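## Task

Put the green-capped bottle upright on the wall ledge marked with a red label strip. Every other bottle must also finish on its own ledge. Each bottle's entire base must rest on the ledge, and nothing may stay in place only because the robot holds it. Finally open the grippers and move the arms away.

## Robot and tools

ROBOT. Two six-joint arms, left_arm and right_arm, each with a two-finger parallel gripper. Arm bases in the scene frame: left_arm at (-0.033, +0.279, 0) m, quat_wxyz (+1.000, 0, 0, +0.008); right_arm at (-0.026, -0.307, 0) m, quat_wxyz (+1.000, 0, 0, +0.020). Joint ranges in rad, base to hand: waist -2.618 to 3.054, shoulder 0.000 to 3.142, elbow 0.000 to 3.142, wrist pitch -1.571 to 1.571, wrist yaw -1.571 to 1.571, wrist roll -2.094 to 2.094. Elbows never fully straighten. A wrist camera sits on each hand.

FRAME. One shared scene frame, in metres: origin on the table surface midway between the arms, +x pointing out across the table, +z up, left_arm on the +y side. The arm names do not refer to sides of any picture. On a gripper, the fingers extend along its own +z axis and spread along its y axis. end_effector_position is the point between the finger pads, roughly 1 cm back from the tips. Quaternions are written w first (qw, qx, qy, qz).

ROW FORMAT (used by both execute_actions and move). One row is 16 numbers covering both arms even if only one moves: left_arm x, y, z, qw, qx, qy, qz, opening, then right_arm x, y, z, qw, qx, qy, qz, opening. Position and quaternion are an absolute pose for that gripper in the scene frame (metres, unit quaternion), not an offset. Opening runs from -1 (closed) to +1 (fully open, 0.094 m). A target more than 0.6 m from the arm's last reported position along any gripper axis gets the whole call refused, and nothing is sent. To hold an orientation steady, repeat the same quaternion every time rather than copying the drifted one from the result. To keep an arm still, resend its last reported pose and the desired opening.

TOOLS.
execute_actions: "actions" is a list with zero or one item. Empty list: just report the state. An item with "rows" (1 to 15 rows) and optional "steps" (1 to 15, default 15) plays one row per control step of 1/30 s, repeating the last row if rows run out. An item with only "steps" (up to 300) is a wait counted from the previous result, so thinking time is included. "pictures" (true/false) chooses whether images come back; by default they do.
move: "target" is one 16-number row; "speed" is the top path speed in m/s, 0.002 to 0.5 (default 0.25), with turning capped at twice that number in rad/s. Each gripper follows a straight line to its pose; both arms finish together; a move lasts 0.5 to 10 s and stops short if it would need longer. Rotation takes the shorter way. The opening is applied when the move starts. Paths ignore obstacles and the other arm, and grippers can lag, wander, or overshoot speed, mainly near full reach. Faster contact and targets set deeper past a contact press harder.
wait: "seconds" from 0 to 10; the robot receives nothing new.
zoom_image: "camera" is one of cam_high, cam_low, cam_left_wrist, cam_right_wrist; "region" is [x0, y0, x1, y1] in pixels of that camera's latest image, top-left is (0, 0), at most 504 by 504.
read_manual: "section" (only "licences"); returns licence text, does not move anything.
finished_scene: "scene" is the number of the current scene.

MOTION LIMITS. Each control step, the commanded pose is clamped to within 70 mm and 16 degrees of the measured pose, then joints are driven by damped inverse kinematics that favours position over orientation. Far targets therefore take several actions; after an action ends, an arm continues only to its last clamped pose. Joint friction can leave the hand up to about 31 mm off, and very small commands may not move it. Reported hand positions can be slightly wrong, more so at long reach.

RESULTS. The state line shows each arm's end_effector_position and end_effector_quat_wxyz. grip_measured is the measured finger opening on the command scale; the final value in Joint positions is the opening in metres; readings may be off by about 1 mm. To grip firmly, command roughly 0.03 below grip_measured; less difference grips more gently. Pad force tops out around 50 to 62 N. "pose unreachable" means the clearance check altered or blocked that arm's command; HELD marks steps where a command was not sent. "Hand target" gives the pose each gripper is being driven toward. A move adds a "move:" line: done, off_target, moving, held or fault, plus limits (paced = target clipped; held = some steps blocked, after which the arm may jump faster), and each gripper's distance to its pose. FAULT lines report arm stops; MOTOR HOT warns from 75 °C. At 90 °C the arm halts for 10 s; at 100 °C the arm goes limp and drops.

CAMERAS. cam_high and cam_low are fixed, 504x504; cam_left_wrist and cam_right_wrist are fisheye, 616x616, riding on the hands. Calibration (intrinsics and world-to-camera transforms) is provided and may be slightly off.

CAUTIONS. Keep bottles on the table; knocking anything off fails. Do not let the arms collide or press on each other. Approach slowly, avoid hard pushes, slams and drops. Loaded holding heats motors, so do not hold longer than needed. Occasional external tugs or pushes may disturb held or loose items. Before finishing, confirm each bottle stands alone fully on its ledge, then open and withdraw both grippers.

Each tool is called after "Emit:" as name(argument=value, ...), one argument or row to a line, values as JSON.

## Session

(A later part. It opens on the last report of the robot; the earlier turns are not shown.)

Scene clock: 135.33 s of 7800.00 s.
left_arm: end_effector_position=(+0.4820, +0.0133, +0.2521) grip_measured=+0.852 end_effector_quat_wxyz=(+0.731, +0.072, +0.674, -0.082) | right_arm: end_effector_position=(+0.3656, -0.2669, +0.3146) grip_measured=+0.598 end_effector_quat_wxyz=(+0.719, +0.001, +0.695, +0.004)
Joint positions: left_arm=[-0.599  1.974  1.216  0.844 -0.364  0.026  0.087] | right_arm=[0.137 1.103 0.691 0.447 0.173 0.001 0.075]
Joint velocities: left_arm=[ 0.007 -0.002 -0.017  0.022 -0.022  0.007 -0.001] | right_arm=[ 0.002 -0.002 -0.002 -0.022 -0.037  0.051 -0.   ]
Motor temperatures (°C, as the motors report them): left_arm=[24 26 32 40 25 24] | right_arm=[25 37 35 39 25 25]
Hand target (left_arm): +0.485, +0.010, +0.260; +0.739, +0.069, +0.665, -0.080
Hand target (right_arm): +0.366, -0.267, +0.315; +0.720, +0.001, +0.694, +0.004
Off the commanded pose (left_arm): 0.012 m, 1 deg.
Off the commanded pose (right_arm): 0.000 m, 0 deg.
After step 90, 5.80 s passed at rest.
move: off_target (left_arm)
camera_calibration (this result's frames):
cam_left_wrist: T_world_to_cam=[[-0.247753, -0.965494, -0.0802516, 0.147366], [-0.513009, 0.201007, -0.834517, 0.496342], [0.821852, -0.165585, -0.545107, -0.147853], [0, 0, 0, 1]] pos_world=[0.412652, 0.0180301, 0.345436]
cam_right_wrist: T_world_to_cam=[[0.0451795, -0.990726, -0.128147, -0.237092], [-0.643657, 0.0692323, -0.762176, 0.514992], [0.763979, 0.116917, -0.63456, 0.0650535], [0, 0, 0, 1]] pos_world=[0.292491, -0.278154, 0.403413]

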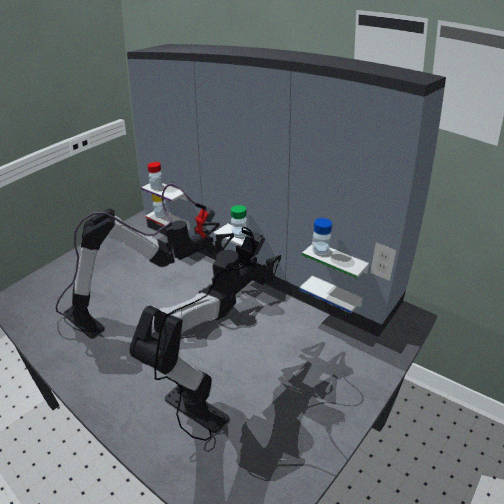

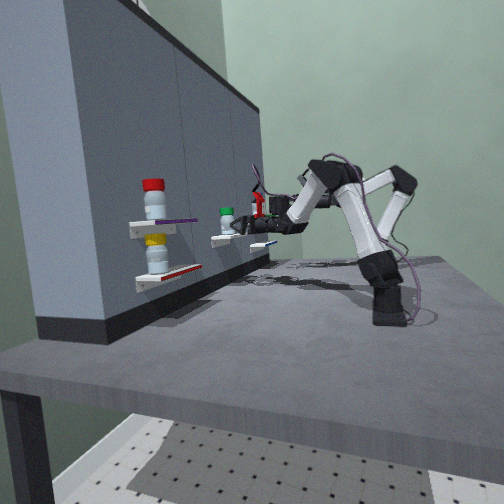

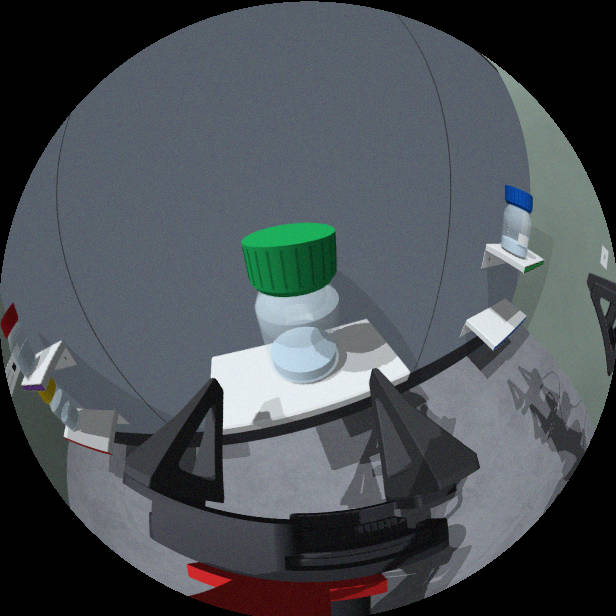

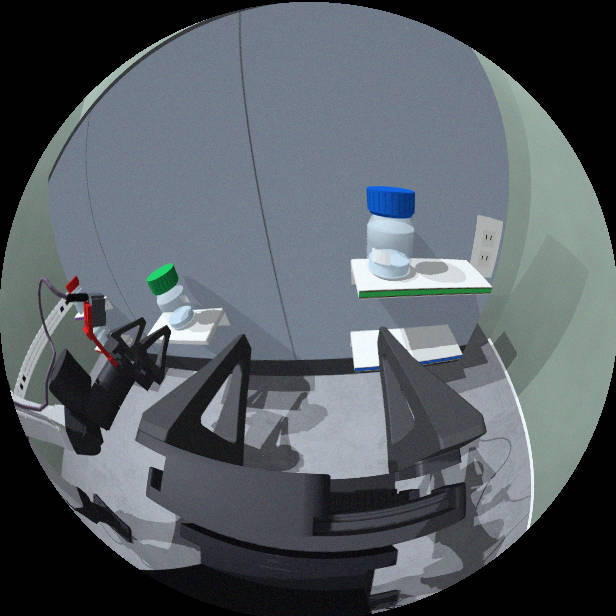

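Emit:
move(
  target=[0.54, -0.006, 0.269, 0.7458, 0.0692, 0.6579, -0.0784, 0.85, 0.3656, -0.267, 0.3149, 0.72, 0.001, 0.694, 0.004, 0.6],
  speed=0.1,
)

Emit:
zoom_image(
  camera="cam_low",
  region=[195, 170, 285, 260],
)

Scene clock: 141.17 s of 7800.00 s.
left_arm: end_effector_position=(+0.5339, -0.0042, +0.2691) grip_measured=+0.852 end_effector_quat_wxyz=(+0.747, +0.064, +0.657, -0.083) | right_arm: end_effector_position=(+0.3656, -0.2669, +0.3146) grip_measured=+0.598 end_effector_quat_wxyz=(+0.719, +0.001, +0.695, +0.004)
Joint positions: left_arm=[-0.572  2.153  1.516  0.775 -0.346  0.033  0.087] | right_arm=[0.137 1.103 0.691 0.447 0.173 0.001 0.075]
Joint velocities: left_arm=[-0.012  0.012  0.002 -0.037 -0.007 -0.051 -0.   ] | right_arm=[-0.012 -0.007  0.022 -0.007  0.022 -0.022  0.   ]
Motor temperatures (°C, as the motors report them): left_arm=[24 27 33 40 25 24] | right_arm=[25 36 35 39 25 25]
Hand target (left_arm): +0.540, -0.005, +0.268; +0.746, +0.069, +0.658, -0.079
Hand target (right_arm): +0.366, -0.267, +0.315; +0.720, +0.001, +0.694, +0.004
Off the commanded pose (left_arm): 0.006 m, 1 deg.
Off the commanded pose (right_arm): 0.000 m, 0 deg.
After step 90, 1.80 s passed at rest.
move: done
camera_calibration (this result's frames):
cam_left_wrist: T_world_to_cam=[[-0.235284, -0.969171, -0.0731383, 0.136047], [-0.476042, 0.18052, -0.860695, 0.527899], [0.847364, -0.167691, -0.50384, -0.208898], [0, 0, 0, 1]] pos_world=[0.460324, 0.00152629, 0.359059]
cam_right_wrist: T_world_to_cam=[[0.0451795, -0.990726, -0.128147, -0.237092], [-0.643657, 0.0692323, -0.762176, 0.514992], [0.763979, 0.116917, -0.63456, 0.0650535], [0, 0, 0, 1]] pos_world=[0.292491, -0.278154, 0.403413]

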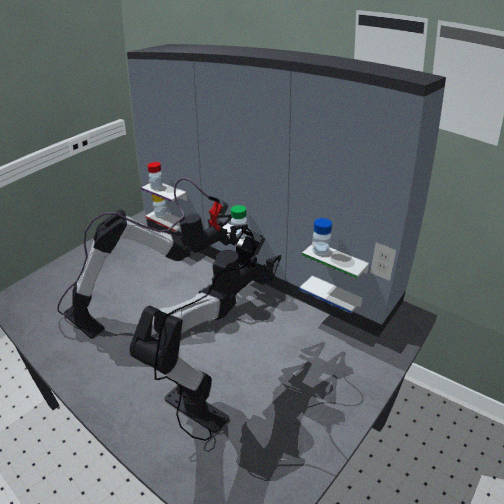

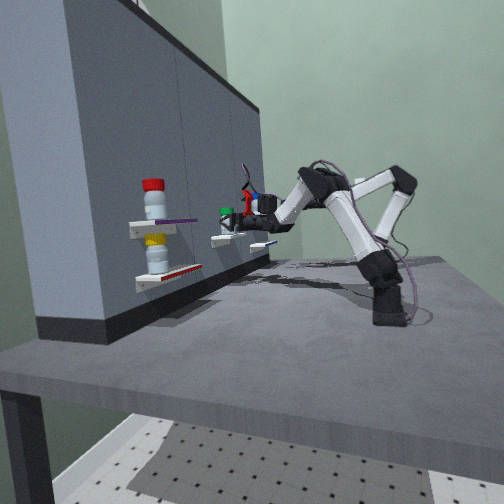

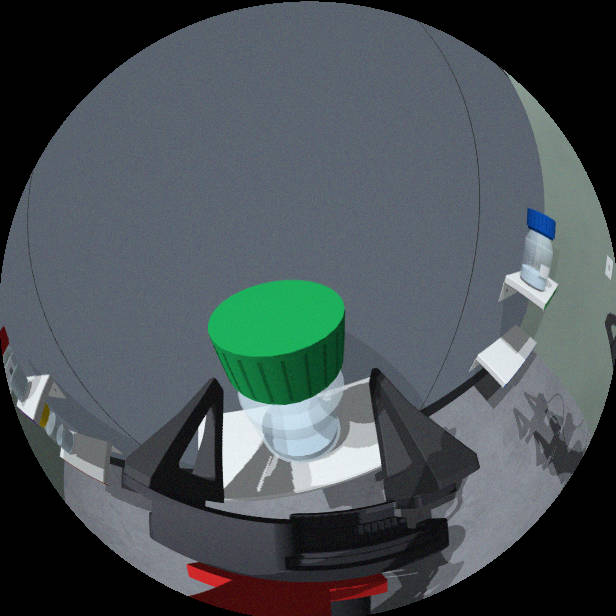

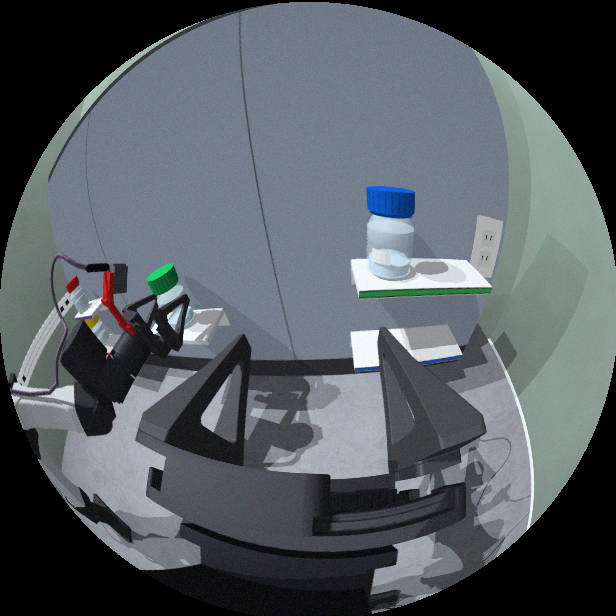

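Region (195, 170, 285, 260) of cam_low's 504x504 image, scaled by 5.600, with more detail than that image has.

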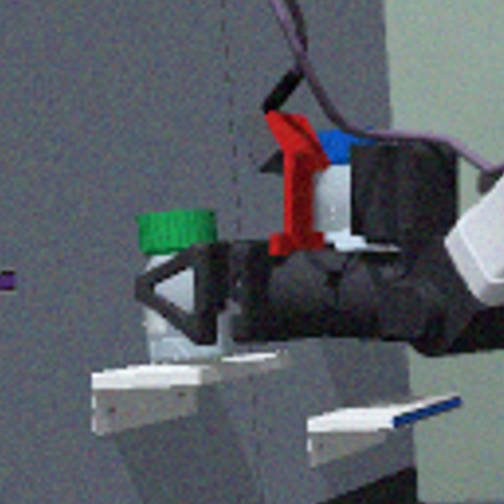

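Emit:
execute_actions(
  actions=[
    {"rows": [[0.54, -0.003, 0.266, 0.7458, 0.0692, 0.6579, -0.0784, 0.75, 0.3656, -0.267, 0.3149, 0.72, 0.001, 0.694, 0.004, 0.6], [0.54, -0.003, 0.264, 0.7458, 0.0692, 0.6579, -0.0784, 0.65, 0.3656, -0.267, 0.3149, 0.72, 0.001, 0.694, 0.004, 0.6], [0.54, -0.003, 0.262, 0.7458, 0.0692, 0.6579, -0.0784, 0.55, 0.3656, -0.267, 0.3149, 0.72, 0.001, 0.694, 0.004, 0.6], [0.54, -0.003, 0.26, 0.7458, 0.0692, 0.6579, -0.0784, 0.5, 0.3656, -0.267, 0.3149, 0.72, 0.001, 0.694, 0.004, 0.6]], "steps": 9},
  ],
  pictures=false,
)

Scene clock: 145.00 s of 7800.00 s.
left_arm: end_effector_position=(+0.5350, -0.0054, +0.2639) grip_measured=+0.502 end_effector_quat_wxyz=(+0.744, +0.066, +0.659, -0.082) | right_arm: end_effector_position=(+0.3656, -0.2669, +0.3146) grip_measured=+0.598 end_effector_quat_wxyz=(+0.719, +0.001, +0.695, +0.004)
Joint positions: left_arm=[-0.572  2.161  1.517  0.774 -0.343  0.034  0.071] | right_arm=[0.137 1.103 0.691 0.447 0.173 0.001 0.075]
Joint velocities: left_arm=[ 0.027  0.046  0.007 -0.022 -0.037  0.051 -0.   ] | right_arm=[ 0.012 -0.002  0.017  0.037 -0.037  0.022  0.   ]
Motor temperatures (°C, as the motors report them): left_arm=[24 29 34 40 25 24] | right_arm=[25 35 36 39 25 25]
Hand target (left_arm): +0.540, -0.003, +0.260; +0.746, +0.069, +0.658, -0.078
Hand target (right_arm): +0.366, -0.267, +0.315; +0.720, +0.001, +0.694, +0.004
Off the commanded pose (left_arm): 0.007 m, 1 deg.
Off the commanded pose (right_arm): 0.000 m, 0 deg.
Steps of this call (steps 1 to 90: nothing new was sent; then 0.53 s passed at rest; steps 91 to 99: all 9 steps of this action). Readings (end_effector_position):
91: left_arm (+0.5340, -0.0044, +0.2687) | right_arm (+0.3656, -0.2669, +0.3146)
92: left_arm (+0.5340, -0.0045, +0.2687) | right_arm (+0.3656, -0.2669, +0.3146)
94: left_arm (+0.5340, -0.0047, +0.2683) | right_arm (+0.3656, -0.2669, +0.3146)
98: left_arm (+0.5348, -0.0053, +0.2649) | right_arm (+0.3656, -0.2669, +0.3146)
99: the state above

Still descending toward ~0.261; now close the gripper gently.

Emit:
execute_actions(
  actions=[
    {"rows": [[0.54, -0.003, 0.26, 0.7458, 0.0692, 0.6579, -0.0784, 0.45, 0.3656, -0.267, 0.3149, 0.72, 0.001, 0.694, 0.004, 0.6], [0.54, -0.003, 0.26, 0.7458, 0.0692, 0.6579, -0.0784, 0.41, 0.3656, -0.267, 0.3149, 0.72, 0.001, 0.694, 0.004, 0.6], [0.54, -0.003, 0.26, 0.7458, 0.0692, 0.6579, -0.0784, 0.37, 0.3656, -0.267, 0.3149, 0.72, 0.001, 0.694, 0.004, 0.6], [0.54, -0.003, 0.26, 0.7458, 0.0692, 0.6579, -0.0784, 0.33, 0.3656, -0.267, 0.3149, 0.72, 0.001, 0.694, 0.004, 0.6], [0.54, -0.003, 0.26, 0.7458, 0.0692, 0.6579, -0.0784, 0.29, 0.3656, -0.267, 0.3149, 0.72, 0.001, 0.694, 0.004, 0.6], [0.54, -0.003, 0.26, 0.7458, 0.0692, 0.6579, -0.0784, 0.25, 0.3656, -0.267, 0.3149, 0.72, 0.001, 0.694, 0.004, 0.6], [0.54, -0.003, 0.26, 0.7458, 0.0692, 0.6579, -0.0784, 0.22, 0.3656, -0.267, 0.3149, 0.72, 0.001, 0.694, 0.004, 0.6], [0.54, -0.003, 0.26, 0.7458, 0.0692, 0.6579, -0.0784, 0.19, 0.3656, -0.267, 0.3149, 0.72, 0.001, 0.694, 0.004, 0.6], [0.54, -0.003, 0.26, 0.7458, 0.0692, 0.6579, -0.0784, 0.16, 0.3656, -0.267, 0.3149, 0.72, 0.001, 0.694, 0.004, 0.6], [0.54, -0.003, 0.26, 0.7458, 0.0692, 0.6579, -0.0784, 0.13, 0.3656, -0.267, 0.3149, 0.72, 0.001, 0.694, 0.004, 0.6], [0.54, -0.003, 0.26, 0.7458, 0.0692, 0.6579, -0.0784, 0.1, 0.3656, -0.267, 0.3149, 0.72, 0.001, 0.694, 0.004, 0.6]], "steps": 13},
  ],
)

Scene clock: 149.90 s of 7800.00 s.
left_arm: end_effector_position=(+0.5361, -0.0043, +0.2624) grip_measured=+0.169 end_effector_quat_wxyz=(+0.744, +0.066, +0.660, -0.082) | right_arm: end_effector_position=(+0.3656, -0.2669, +0.3146) grip_measured=+0.598 end_effector_quat_wxyz=(+0.719, +0.001, +0.695, +0.004)
Joint positions: left_arm=[-0.569  2.164  1.517  0.775 -0.34   0.034  0.055] | right_arm=[0.137 1.103 0.691 0.447 0.173 0.001 0.075]
Joint velocities: left_arm=[-0.007 -0.007 -0.002 -0.037 -0.051 -0.037 -0.   ] | right_arm=[-0.002 -0.012  0.002  0.022 -0.022  0.022  0.   ]
Motor temperatures (°C, as the motors report them): left_arm=[24 30 34 40 25 24] | right_arm=[25 34 36 39 25 25]
Hand target (left_arm): +0.540, -0.003, +0.260; +0.746, +0.069, +0.658, -0.078
Hand target (right_arm): +0.366, -0.267, +0.315; +0.720, +0.001, +0.694, +0.004
Off the commanded pose (left_arm): 0.005 m, 1 deg.
Off the commanded pose (right_arm): 0.000 m, 0 deg.
Steps of this call (steps 1 to 90: nothing new was sent; then 1.47 s passed at rest; steps 91 to 103: all 13 steps of this action). Readings (end_effector_position):
91: left_arm (+0.5353, -0.0057, +0.2623) | right_arm (+0.3656, -0.2669, +0.3146)
92: left_arm (+0.5353, -0.0057, +0.2623) | right_arm (+0.3656, -0.2669, +0.3146)
94: left_arm (+0.5353, -0.0057, +0.2623) | right_arm (+0.3656, -0.2669, +0.3146)
98: left_arm (+0.5358, -0.0046, +0.2623) | right_arm (+0.3656, -0.2669, +0.3146)
103: the state above
camera_calibration (this result's frames):
cam_left_wrist: T_world_to_cam=[[-0.238085, -0.96814, -0.0775977, 0.138673], [-0.483323, 0.1874, -0.855149, 0.525686], [0.842445, -0.166093, -0.512542, -0.209139], [0, 0, 0, 1]] pos_world=[0.46328, 0.00100476, 0.353108]
cam_right_wrist: T_world_to_cam=[[0.0451795, -0.990726, -0.128147, -0.237092], [-0.643657, 0.0692323, -0.762176, 0.514992], [0.763979, 0.116917, -0.63456, 0.0650535], [0, 0, 0, 1]] pos_world=[0.292491, -0.278154, 0.403413]

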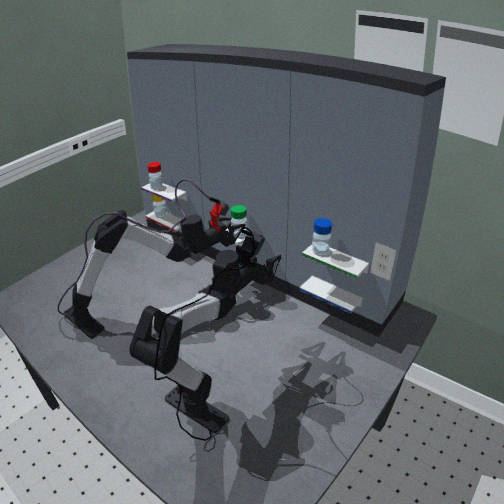

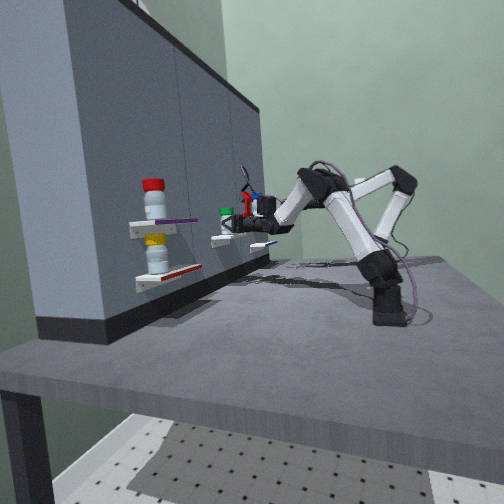

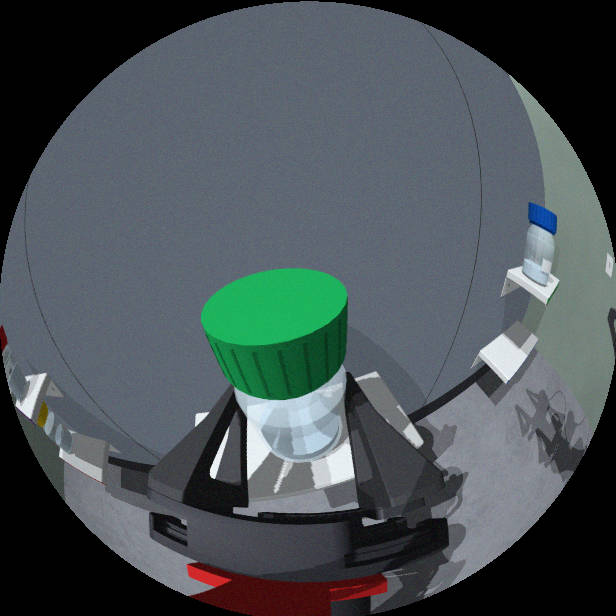

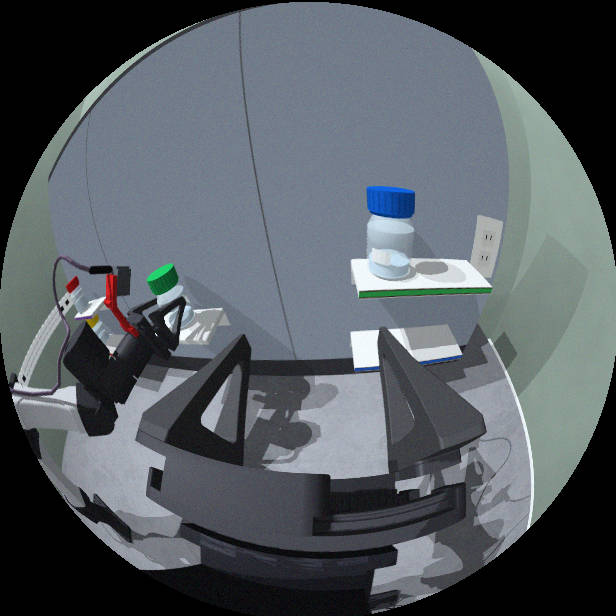

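Emit:
execute_actions(
  actions=[],
)

Scene clock: 152.50 s of 7800.00 s.
left_arm: end_effector_position=(+0.5361, -0.0043, +0.2624) grip_measured=+0.169 end_effector_quat_wxyz=(+0.744, +0.066, +0.660, -0.082) | right_arm: end_effector_position=(+0.3656, -0.2669, +0.3146) grip_measured=+0.598 end_effector_quat_wxyz=(+0.719, +0.001, +0.695, +0.004)
Joint positions: left_arm=[-0.569  2.164  1.517  0.775 -0.34   0.034  0.055] | right_arm=[0.137 1.103 0.691 0.447 0.173 0.001 0.075]
Joint velocities: left_arm=[-0.012 -0.007  0.012 -0.022  0.022 -0.066 -0.001] | right_arm=[-0.012  0.007  0.012  0.007  0.037  0.022 -0.001]
Motor temperatures (°C, as the motors report them): left_arm=[24 31 34 40 25 24] | right_arm=[25 33 36 39 25 25]
Hand target (left_arm): +0.540, -0.003, +0.260; +0.746, +0.069, +0.658, -0.078
Hand target (right_arm): +0.366, -0.267, +0.315; +0.720, +0.001, +0.694, +0.004
Off the commanded pose (left_arm): 0.005 m, 1 deg.
Off the commanded pose (right_arm): 0.000 m, 0 deg.
Steps of this call (steps 1 to 78: nothing new was sent). Readings (end_effector_position):
1: left_arm (+0.5361, -0.0043, +0.2624) | right_arm (+0.3656, -0.2669, +0.3146)
2: left_arm (+0.5361, -0.0043, +0.2624) | right_arm (+0.3656, -0.2669, +0.3146)
4: left_arm (+0.5361, -0.0043, +0.2624) | right_arm (+0.3656, -0.2669, +0.3146)
8: left_arm (+0.5361, -0.0043, +0.2624) | right_arm (+0.3656, -0.2669, +0.3146)
78: the state above
camera_calibration (this result's frames):
cam_left_wrist: T_world_to_cam=[[-0.238085, -0.96814, -0.0775977, 0.138673], [-0.483323, 0.1874, -0.855149, 0.525686], [0.842445, -0.166093, -0.512542, -0.209139], [0, 0, 0, 1]] pos_world=[0.46328, 0.00100476, 0.353108]
cam_right_wrist: T_world_to_cam=[[0.0451795, -0.990726, -0.128147, -0.237092], [-0.643657, 0.0692323, -0.762176, 0.514992], [0.763979, 0.116917, -0.63456, 0.0650535], [0, 0, 0, 1]] pos_world=[0.292491, -0.278154, 0.403413]

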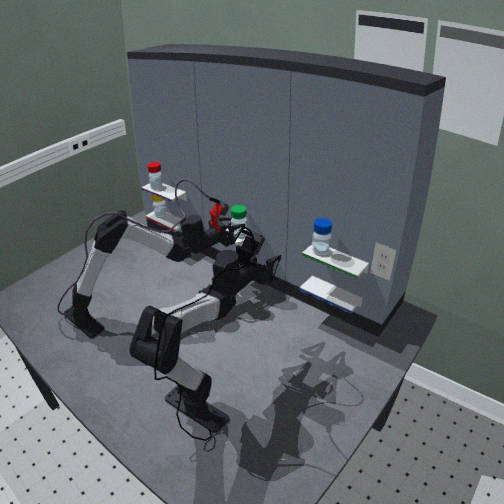

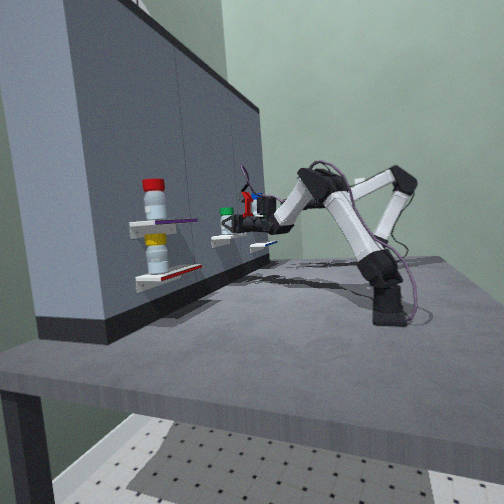

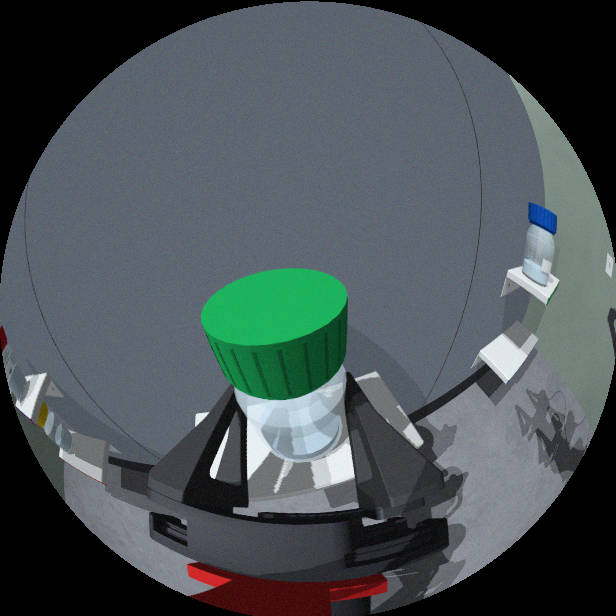

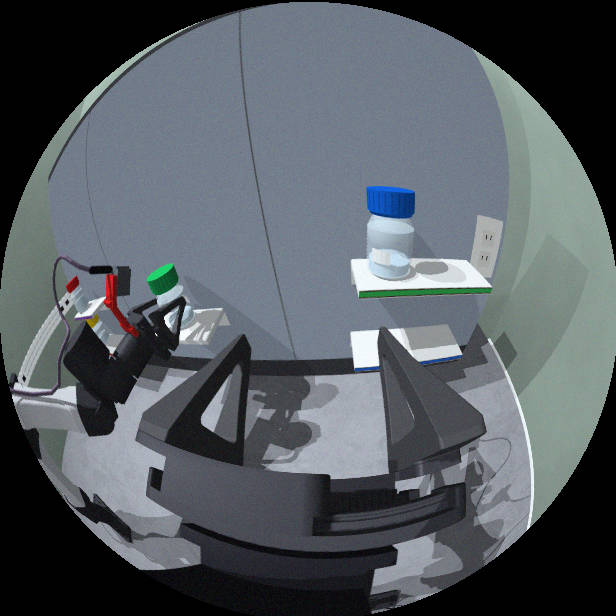

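Emit:
move(
  target=[0.525,-0.002,0.305,0.7652,0.0668,0.6353,-0.0804,0.1,0.3656,-0.267,0.3149,0.72,0.001,0.694,0.004,0.6],
  speed=0.08,
)

Emit:
move(
  target=[0.42,0.05,0.30,0.7652,0.0668,0.6353,-0.0804,0.1,0.3656,-0.267,0.3149,0.72,0.001,0.694,0.004,0.6],
  speed=0.15,
)

Scene clock: 154.77 s of 7800.00 s.
left_arm: end_effector_position=(+0.5307, -0.0010, +0.2831) grip_measured=+0.169 end_effector_quat_wxyz=(+0.749, +0.071, +0.654, -0.076) | right_arm: end_effector_position=(+0.3656, -0.2669, +0.3146) grip_measured=+0.598 end_effector_quat_wxyz=(+0.719, +0.001, +0.695, +0.004)
Joint positions: left_arm=[-0.569  2.119  1.517  0.746 -0.34   0.055  0.055] | right_arm=[0.137 1.103 0.691 0.447 0.173 0.001 0.075]
Joint velocities: left_arm=[ 0.012 -0.007  0.002 -0.051  0.037  0.066  0.   ] | right_arm=[-0.017  0.007  0.012 -0.11   0.022  0.051 -0.   ]
Motor temperatures (°C, as the motors report them): left_arm=[24 32 34 40 25 24] | right_arm=[25 33 36 39 25 25]
Hand target (left_arm): +0.525, -0.002, +0.305; +0.765, +0.067, +0.636, -0.081
Hand target (right_arm): +0.366, -0.267, +0.315; +0.720, +0.001, +0.694, +0.004
Off the commanded pose (left_arm): 0.023 m, 3 deg.
Off the commanded pose (right_arm): 0.000 m, 0 deg.
move: off_target (left_arm)
camera_calibration (this result's frames):
cam_left_wrist: T_world_to_cam=[[-0.233969, -0.967747, -0.0934021, 0.144477], [-0.468416, 0.196386, -0.861405, 0.534062], [0.851965, -0.157791, -0.499257, -0.202316], [0, 0, 0, 1]] pos_world=[0.456332, 0.00301185, 0.372531]
cam_right_wrist: T_world_to_cam=[[0.0451795, -0.990726, -0.128147, -0.237092], [-0.643657, 0.0692323, -0.762176, 0.514992], [0.763979, 0.116917, -0.63456, 0.0650535], [0, 0, 0, 1]] pos_world=[0.292491, -0.278154, 0.403413]

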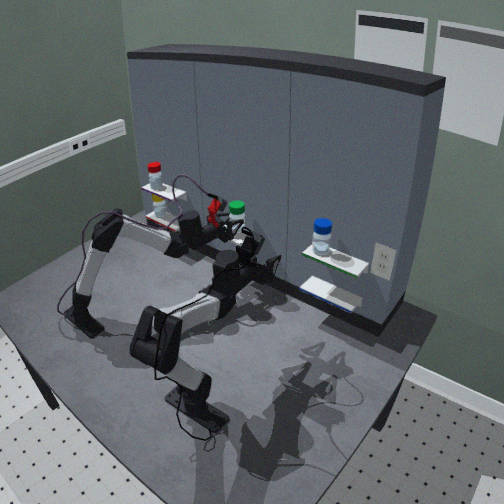

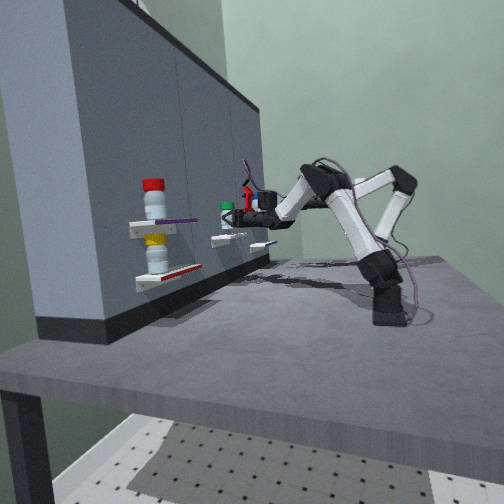

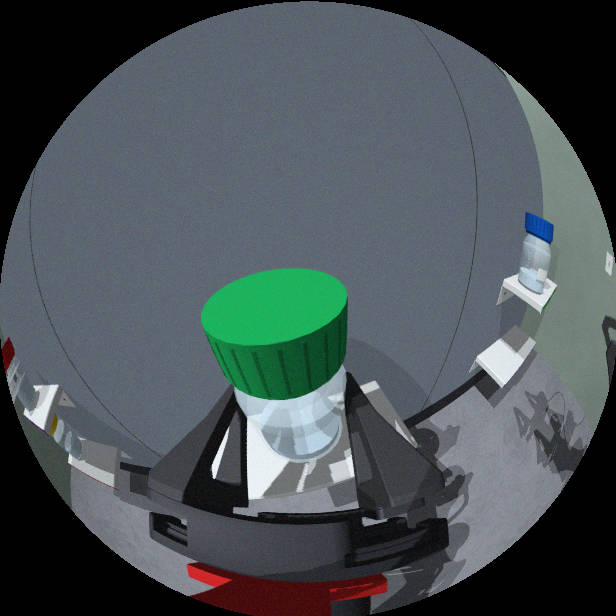

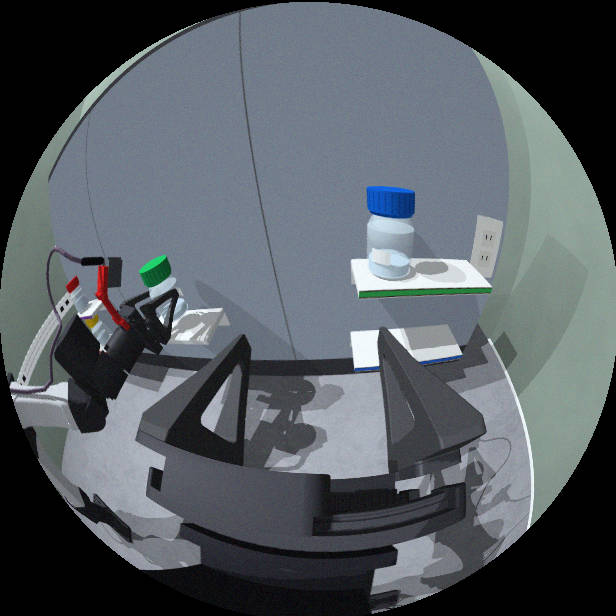

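Scene clock: 156.03 s of 7800.00 s.
left_arm: end_effector_position=(+0.4275, +0.0456, +0.2867) grip_measured=+0.169 end_effector_quat_wxyz=(+0.748, +0.074, +0.655, -0.077) | right_arm: end_effector_position=(+0.3656, -0.2669, +0.3146) grip_measured=+0.598 end_effector_quat_wxyz=(+0.719, +0.001, +0.695, +0.004)
Joint positions: left_arm=[-0.608  1.72   0.982  0.878 -0.374  0.061  0.055] | right_arm=[0.137 1.103 0.691 0.447 0.173 0.001 0.075]
Joint velocities: left_arm=[ 0.012  0.007  0.007  0.007 -0.081  0.037 -0.   ] | right_arm=[-0.002  0.007 -0.002 -0.022 -0.007 -0.037 -0.   ]
Motor temperatures (°C, as the motors report them): left_arm=[24 33 34 41 25 24] | right_arm=[25 33 36 39 25 25]
Hand target (left_arm): +0.420, +0.048, +0.301; +0.764, +0.066, +0.636, -0.081
Hand target (right_arm): +0.366, -0.267, +0.315; +0.720, +0.001, +0.694, +0.004
Off the commanded pose (left_arm): 0.016 m, 3 deg.
Off the commanded pose (right_arm): 0.000 m, 0 deg.
move: off_target (left_arm)
camera_calibration (this result's frames):
cam_left_wrist: T_world_to_cam=[[-0.238569, -0.966303, -0.096656, 0.168612], [-0.470751, 0.202126, -0.858801, 0.479641], [0.849399, -0.159383, -0.503109, -0.102879], [0, 0, 0, 1]] pos_world=[0.353403, 0.0495852, 0.376454]
cam_right_wrist: T_world_to_cam=[[0.0451795, -0.990726, -0.128147, -0.237092], [-0.643657, 0.0692323, -0.762176, 0.514992], [0.763979, 0.116917, -0.63456, 0.0650535], [0, 0, 0, 1]] pos_world=[0.292491, -0.278154, 0.403413]

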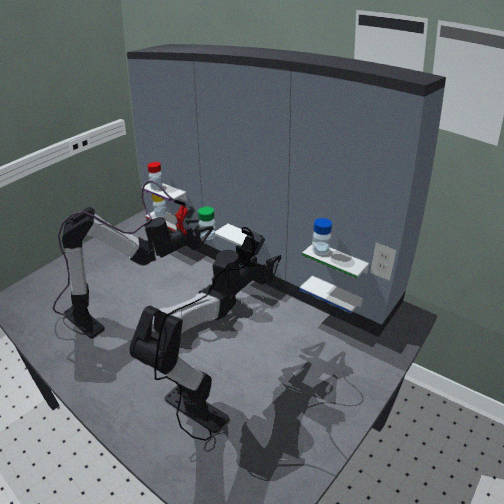

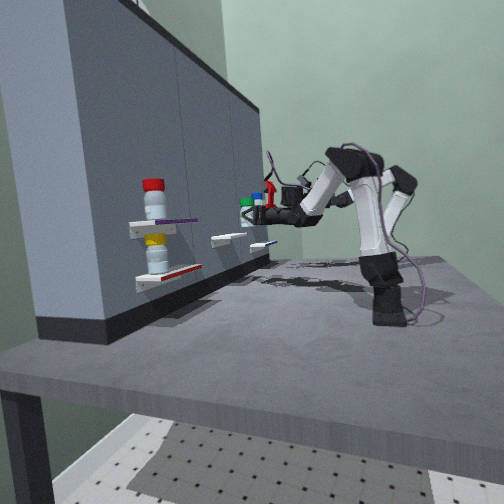

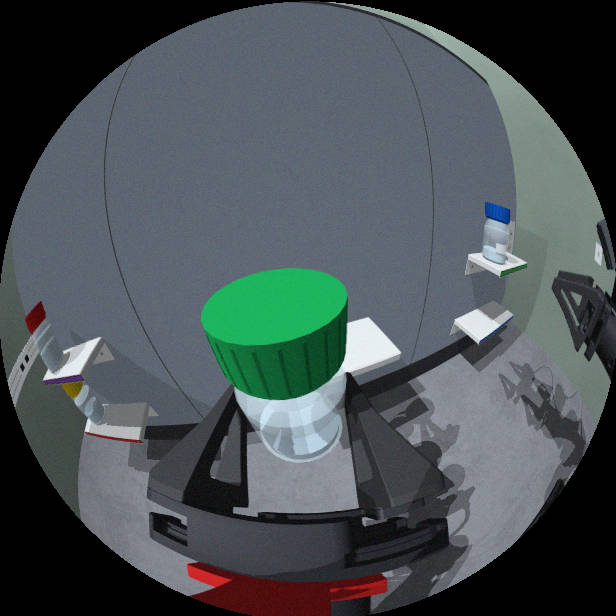

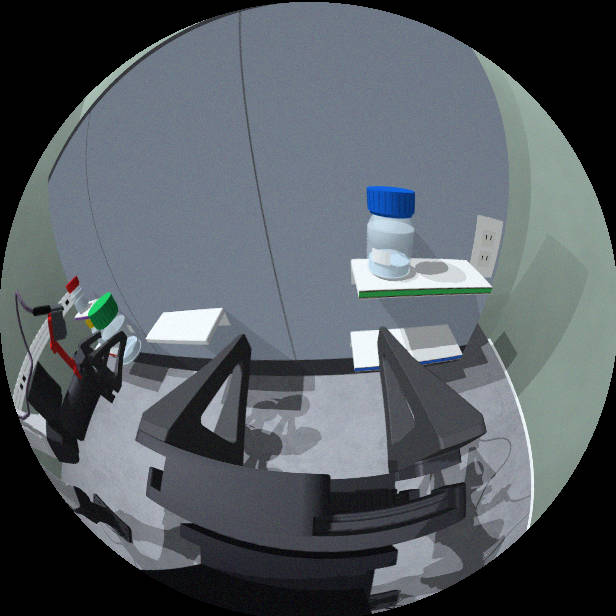

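Emit:
move(
  target=[0.43,0.346,0.215,0.7675,-0.0446,0.6372,0.0537,0.1,0.3656,-0.267,0.3149,0.72,0.001,0.694,0.004,0.6],
  speed=0.2,
)

Emit:
zoom_image(
  camera="cam_low",
  region=[110,160,290,310],
)

Scene clock: 162.03 s of 7800.00 s.
left_arm: end_effector_position=(+0.4285, +0.3497, +0.2101) grip_measured=+0.169 end_effector_quat_wxyz=(+0.757, -0.042, +0.649, +0.062) | right_arm: end_effector_position=(+0.3656, -0.2669, +0.3146) grip_measured=+0.598 end_effector_quat_wxyz=(+0.719, +0.001, +0.695, +0.004)
Joint positions: left_arm=[0.137 1.763 0.606 1.311 0.007 0.016 0.055] | right_arm=[0.137 1.103 0.691 0.447 0.173 0.001 0.075]
Joint velocities: left_arm=[-0.002  0.017 -0.007 -0.022 -0.007 -0.007  0.001] | right_arm=[ 0.002  0.002  0.002 -0.022 -0.022 -0.007  0.001]
Motor temperatures (°C, as the motors report them): left_arm=[24 33 34 42 25 24] | right_arm=[25 32 37 40 25 25]
Hand target (left_arm): +0.425, +0.348, +0.215; +0.769, -0.041, +0.636, +0.056
Hand target (right_arm): +0.366, -0.267, +0.315; +0.720, +0.001, +0.694, +0.004
Off the commanded pose (left_arm): 0.006 m, 2 deg.
Off the commanded pose (right_arm): 0.000 m, 0 deg.
After step 90, 0.80 s passed at rest.
move: done
camera_calibration (this result's frames):
cam_left_wrist: T_world_to_cam=[[0.121216, -0.987126, -0.104349, 0.31003], [-0.492648, 0.0314358, -0.869661, 0.424203], [0.861745, 0.156824, -0.482495, -0.214064], [0, 0, 0, 1]] pos_world=[0.355871, 0.326274, 0.297979]
cam_right_wrist: T_world_to_cam=[[0.0451795, -0.990726, -0.128147, -0.237092], [-0.643657, 0.0692323, -0.762176, 0.514992], [0.763979, 0.116917, -0.63456, 0.0650535], [0, 0, 0, 1]] pos_world=[0.292491, -0.278154, 0.403413]

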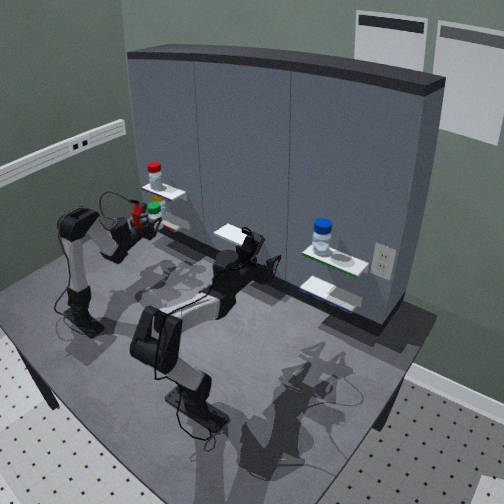

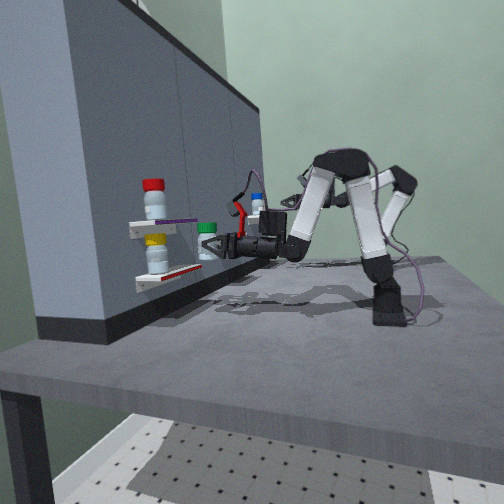

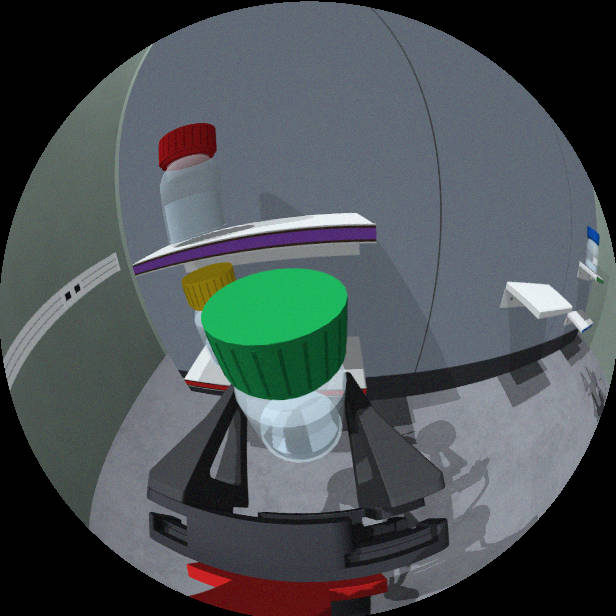

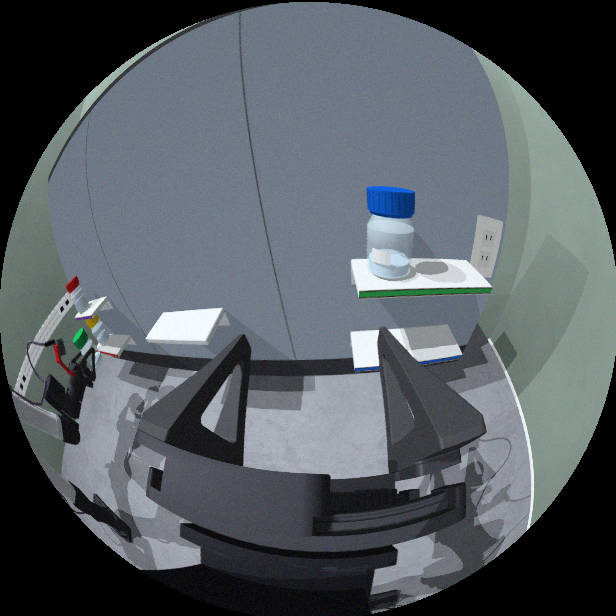

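Region (110, 160, 290, 310) of cam_low's 504x504 image, scaled by 2.800, with more detail than that image has.

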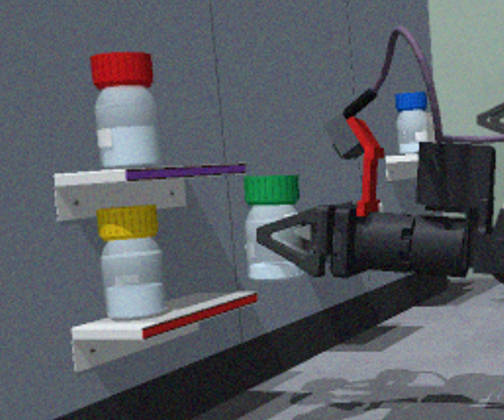

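Emit:
execute_actions(
  actions=[
    {"rows":[[0.427,0.3483,0.2155,0.7675,-0.0446,0.6372,0.0537,0.1,0.3656,-0.267,0.3149,0.72,0.001,0.694,0.004,0.6],[0.429,0.3486,0.216,0.7675,-0.0446,0.6372,0.0537,0.1,0.3656,-0.267,0.3149,0.72,0.001,0.694,0.004,0.6],[0.432,0.349,0.2165,0.7675,-0.0446,0.6372,0.0537,0.1,0.3656,-0.267,0.3149,0.72,0.001,0.694,0.004,0.6],[0.435,0.3494,0.217,0.7675,-0.0446,0.6372,0.0537,0.1,0.3656,-0.267,0.3149,0.72,0.001,0.694,0.004,0.6],[0.438,0.3499,0.217,0.7675,-0.0446,0.6372,0.0537,0.1,0.3656,-0.267,0.3149,0.72,0.001,0.694,0.004,0.6],[0.441,0.3503,0.217,0.7675,-0.0446,0.6372,0.0537,0.1,0.3656,-0.267,0.3149,0.72,0.001,0.694,0.004,0.6],[0.444,0.3507,0.217,0.7675,-0.0446,0.6372,0.0537,0.1,0.3656,-0.267,0.3149,0.72,0.001,0.694,0.004,0.6],[0.447,0.3512,0.217,0.7675,-0.0446,0.6372,0.0537,0.1,0.3656,-0.267,0.3149,0.72,0.001,0.694,0.004,0.6],[0.45,0.3516,0.217,0.7675,-0.0446,0.6372,0.0537,0.1,0.3656,-0.267,0.3149,0.72,0.001,0.694,0.004,0.6],[0.453,0.352,0.217,0.7675,-0.0446,0.6372,0.0537,0.1,0.3656,-0.267,0.3149,0.72,0.001,0.694,0.004,0.6],[0.455,0.3523,0.217,0.7675,-0.0446,0.6372,0.0537,0.1,0.3656,-0.267,0.3149,0.72,0.001,0.694,0.004,0.6]],"steps":15},
  ],
)

Emit:
zoom_image(
  camera="cam_low",
  region=[130,190,250,290],
)

Scene clock: 167.83 s of 7800.00 s.
left_arm: end_effector_position=(+0.4477, +0.3525, +0.1979) grip_measured=+0.169 end_effector_quat_wxyz=(+0.748, -0.045, +0.659, +0.058) | right_arm: end_effector_position=(+0.3656, -0.2669, +0.3146) grip_measured=+0.598 end_effector_quat_wxyz=(+0.719, +0.001, +0.695, +0.004)
Joint positions: left_arm=[0.137 1.84  0.677 1.29  0.008 0.008 0.055] | right_arm=[0.137 1.103 0.691 0.447 0.173 0.001 0.075]
Joint velocities: left_arm=[-0.022 -0.007  0.046 -0.066 -0.066 -0.081 -0.001] | right_arm=[-0.002 -0.017  0.007 -0.007 -0.066 -0.081 -0.   ]
Motor temperatures (°C, as the motors report them): left_arm=[24 33 33 44 25 24] | right_arm=[25 31 37 40 25 25]
Hand target (left_arm): +0.454, +0.353, +0.217; +0.767, -0.045, +0.637, +0.053
Hand target (right_arm): +0.366, -0.267, +0.315; +0.720, +0.001, +0.694, +0.004
Off the commanded pose (left_arm): 0.020 m, 3 deg.
Off the commanded pose (right_arm): 0.000 m, 0 deg.
Steps of this call (steps 1 to 90: nothing new was sent; then 2.30 s passed at rest; steps 91 to 105: all 15 steps of this action). Readings (end_effector_position):
91: left_arm (+0.4285, +0.3495, +0.2105) | right_arm (+0.3656, -0.2669, +0.3146)
92: left_arm (+0.4285, +0.3495, +0.2105) | right_arm (+0.3656, -0.2669, +0.3146)
94: left_arm (+0.4288, +0.3496, +0.2089) | right_arm (+0.3656, -0.2669, +0.3146)
98: left_arm (+0.4345, +0.3504, +0.1993) | right_arm (+0.3656, -0.2669, +0.3146)
105: the state above
camera_calibration (this result's frames):
cam_left_wrist: T_world_to_cam=[[0.116468, -0.988537, -0.0960728, 0.310163], [-0.514766, 0.022643, -0.857031, 0.433505], [0.849383, 0.149272, -0.506228, -0.224024], [0, 0, 0, 1]] pos_world=[0.377311, 0.330232, 0.287918]
cam_right_wrist: T_world_to_cam=[[0.0451795, -0.990726, -0.128147, -0.237092], [-0.643657, 0.0692323, -0.762176, 0.514992], [0.763979, 0.116917, -0.63456, 0.0650535], [0, 0, 0, 1]] pos_world=[0.292491, -0.278154, 0.403413]

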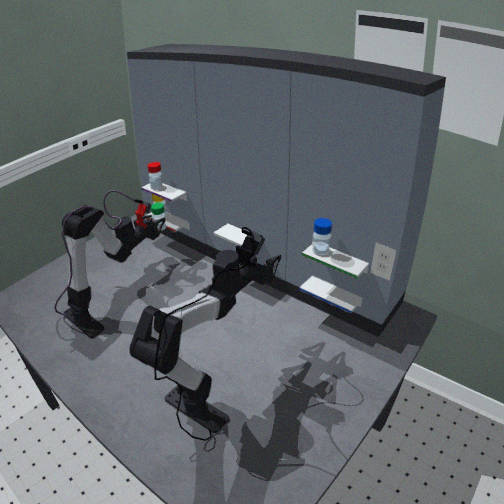

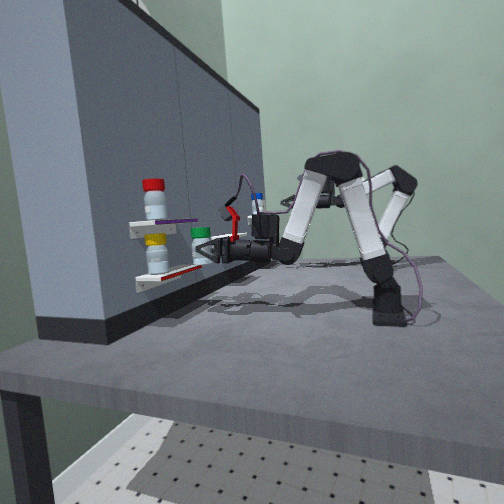

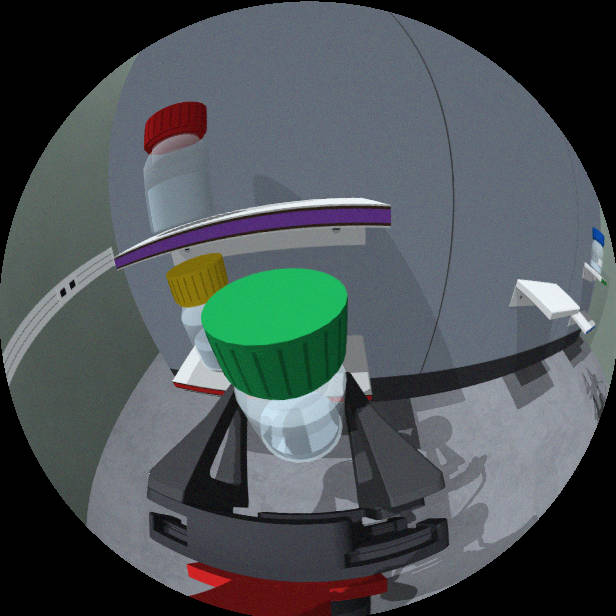

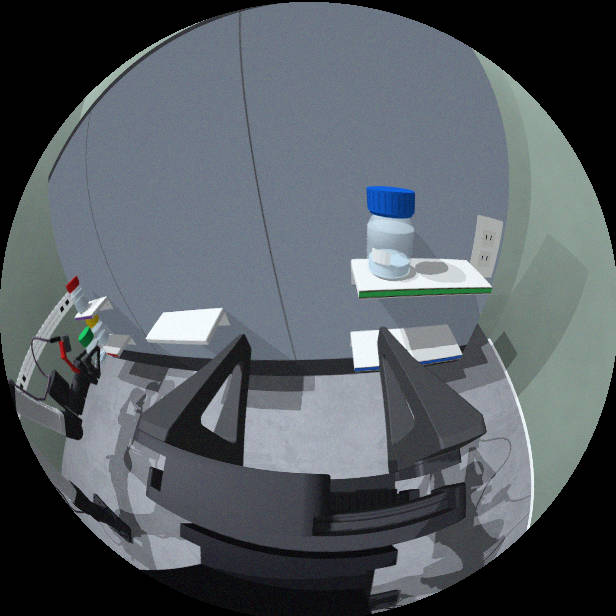

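Region (130, 190, 250, 290) of cam_low's 504x504 image, scaled by 4.200, with more detail than that image has.

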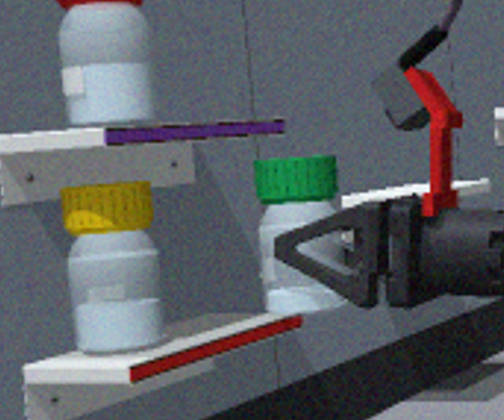

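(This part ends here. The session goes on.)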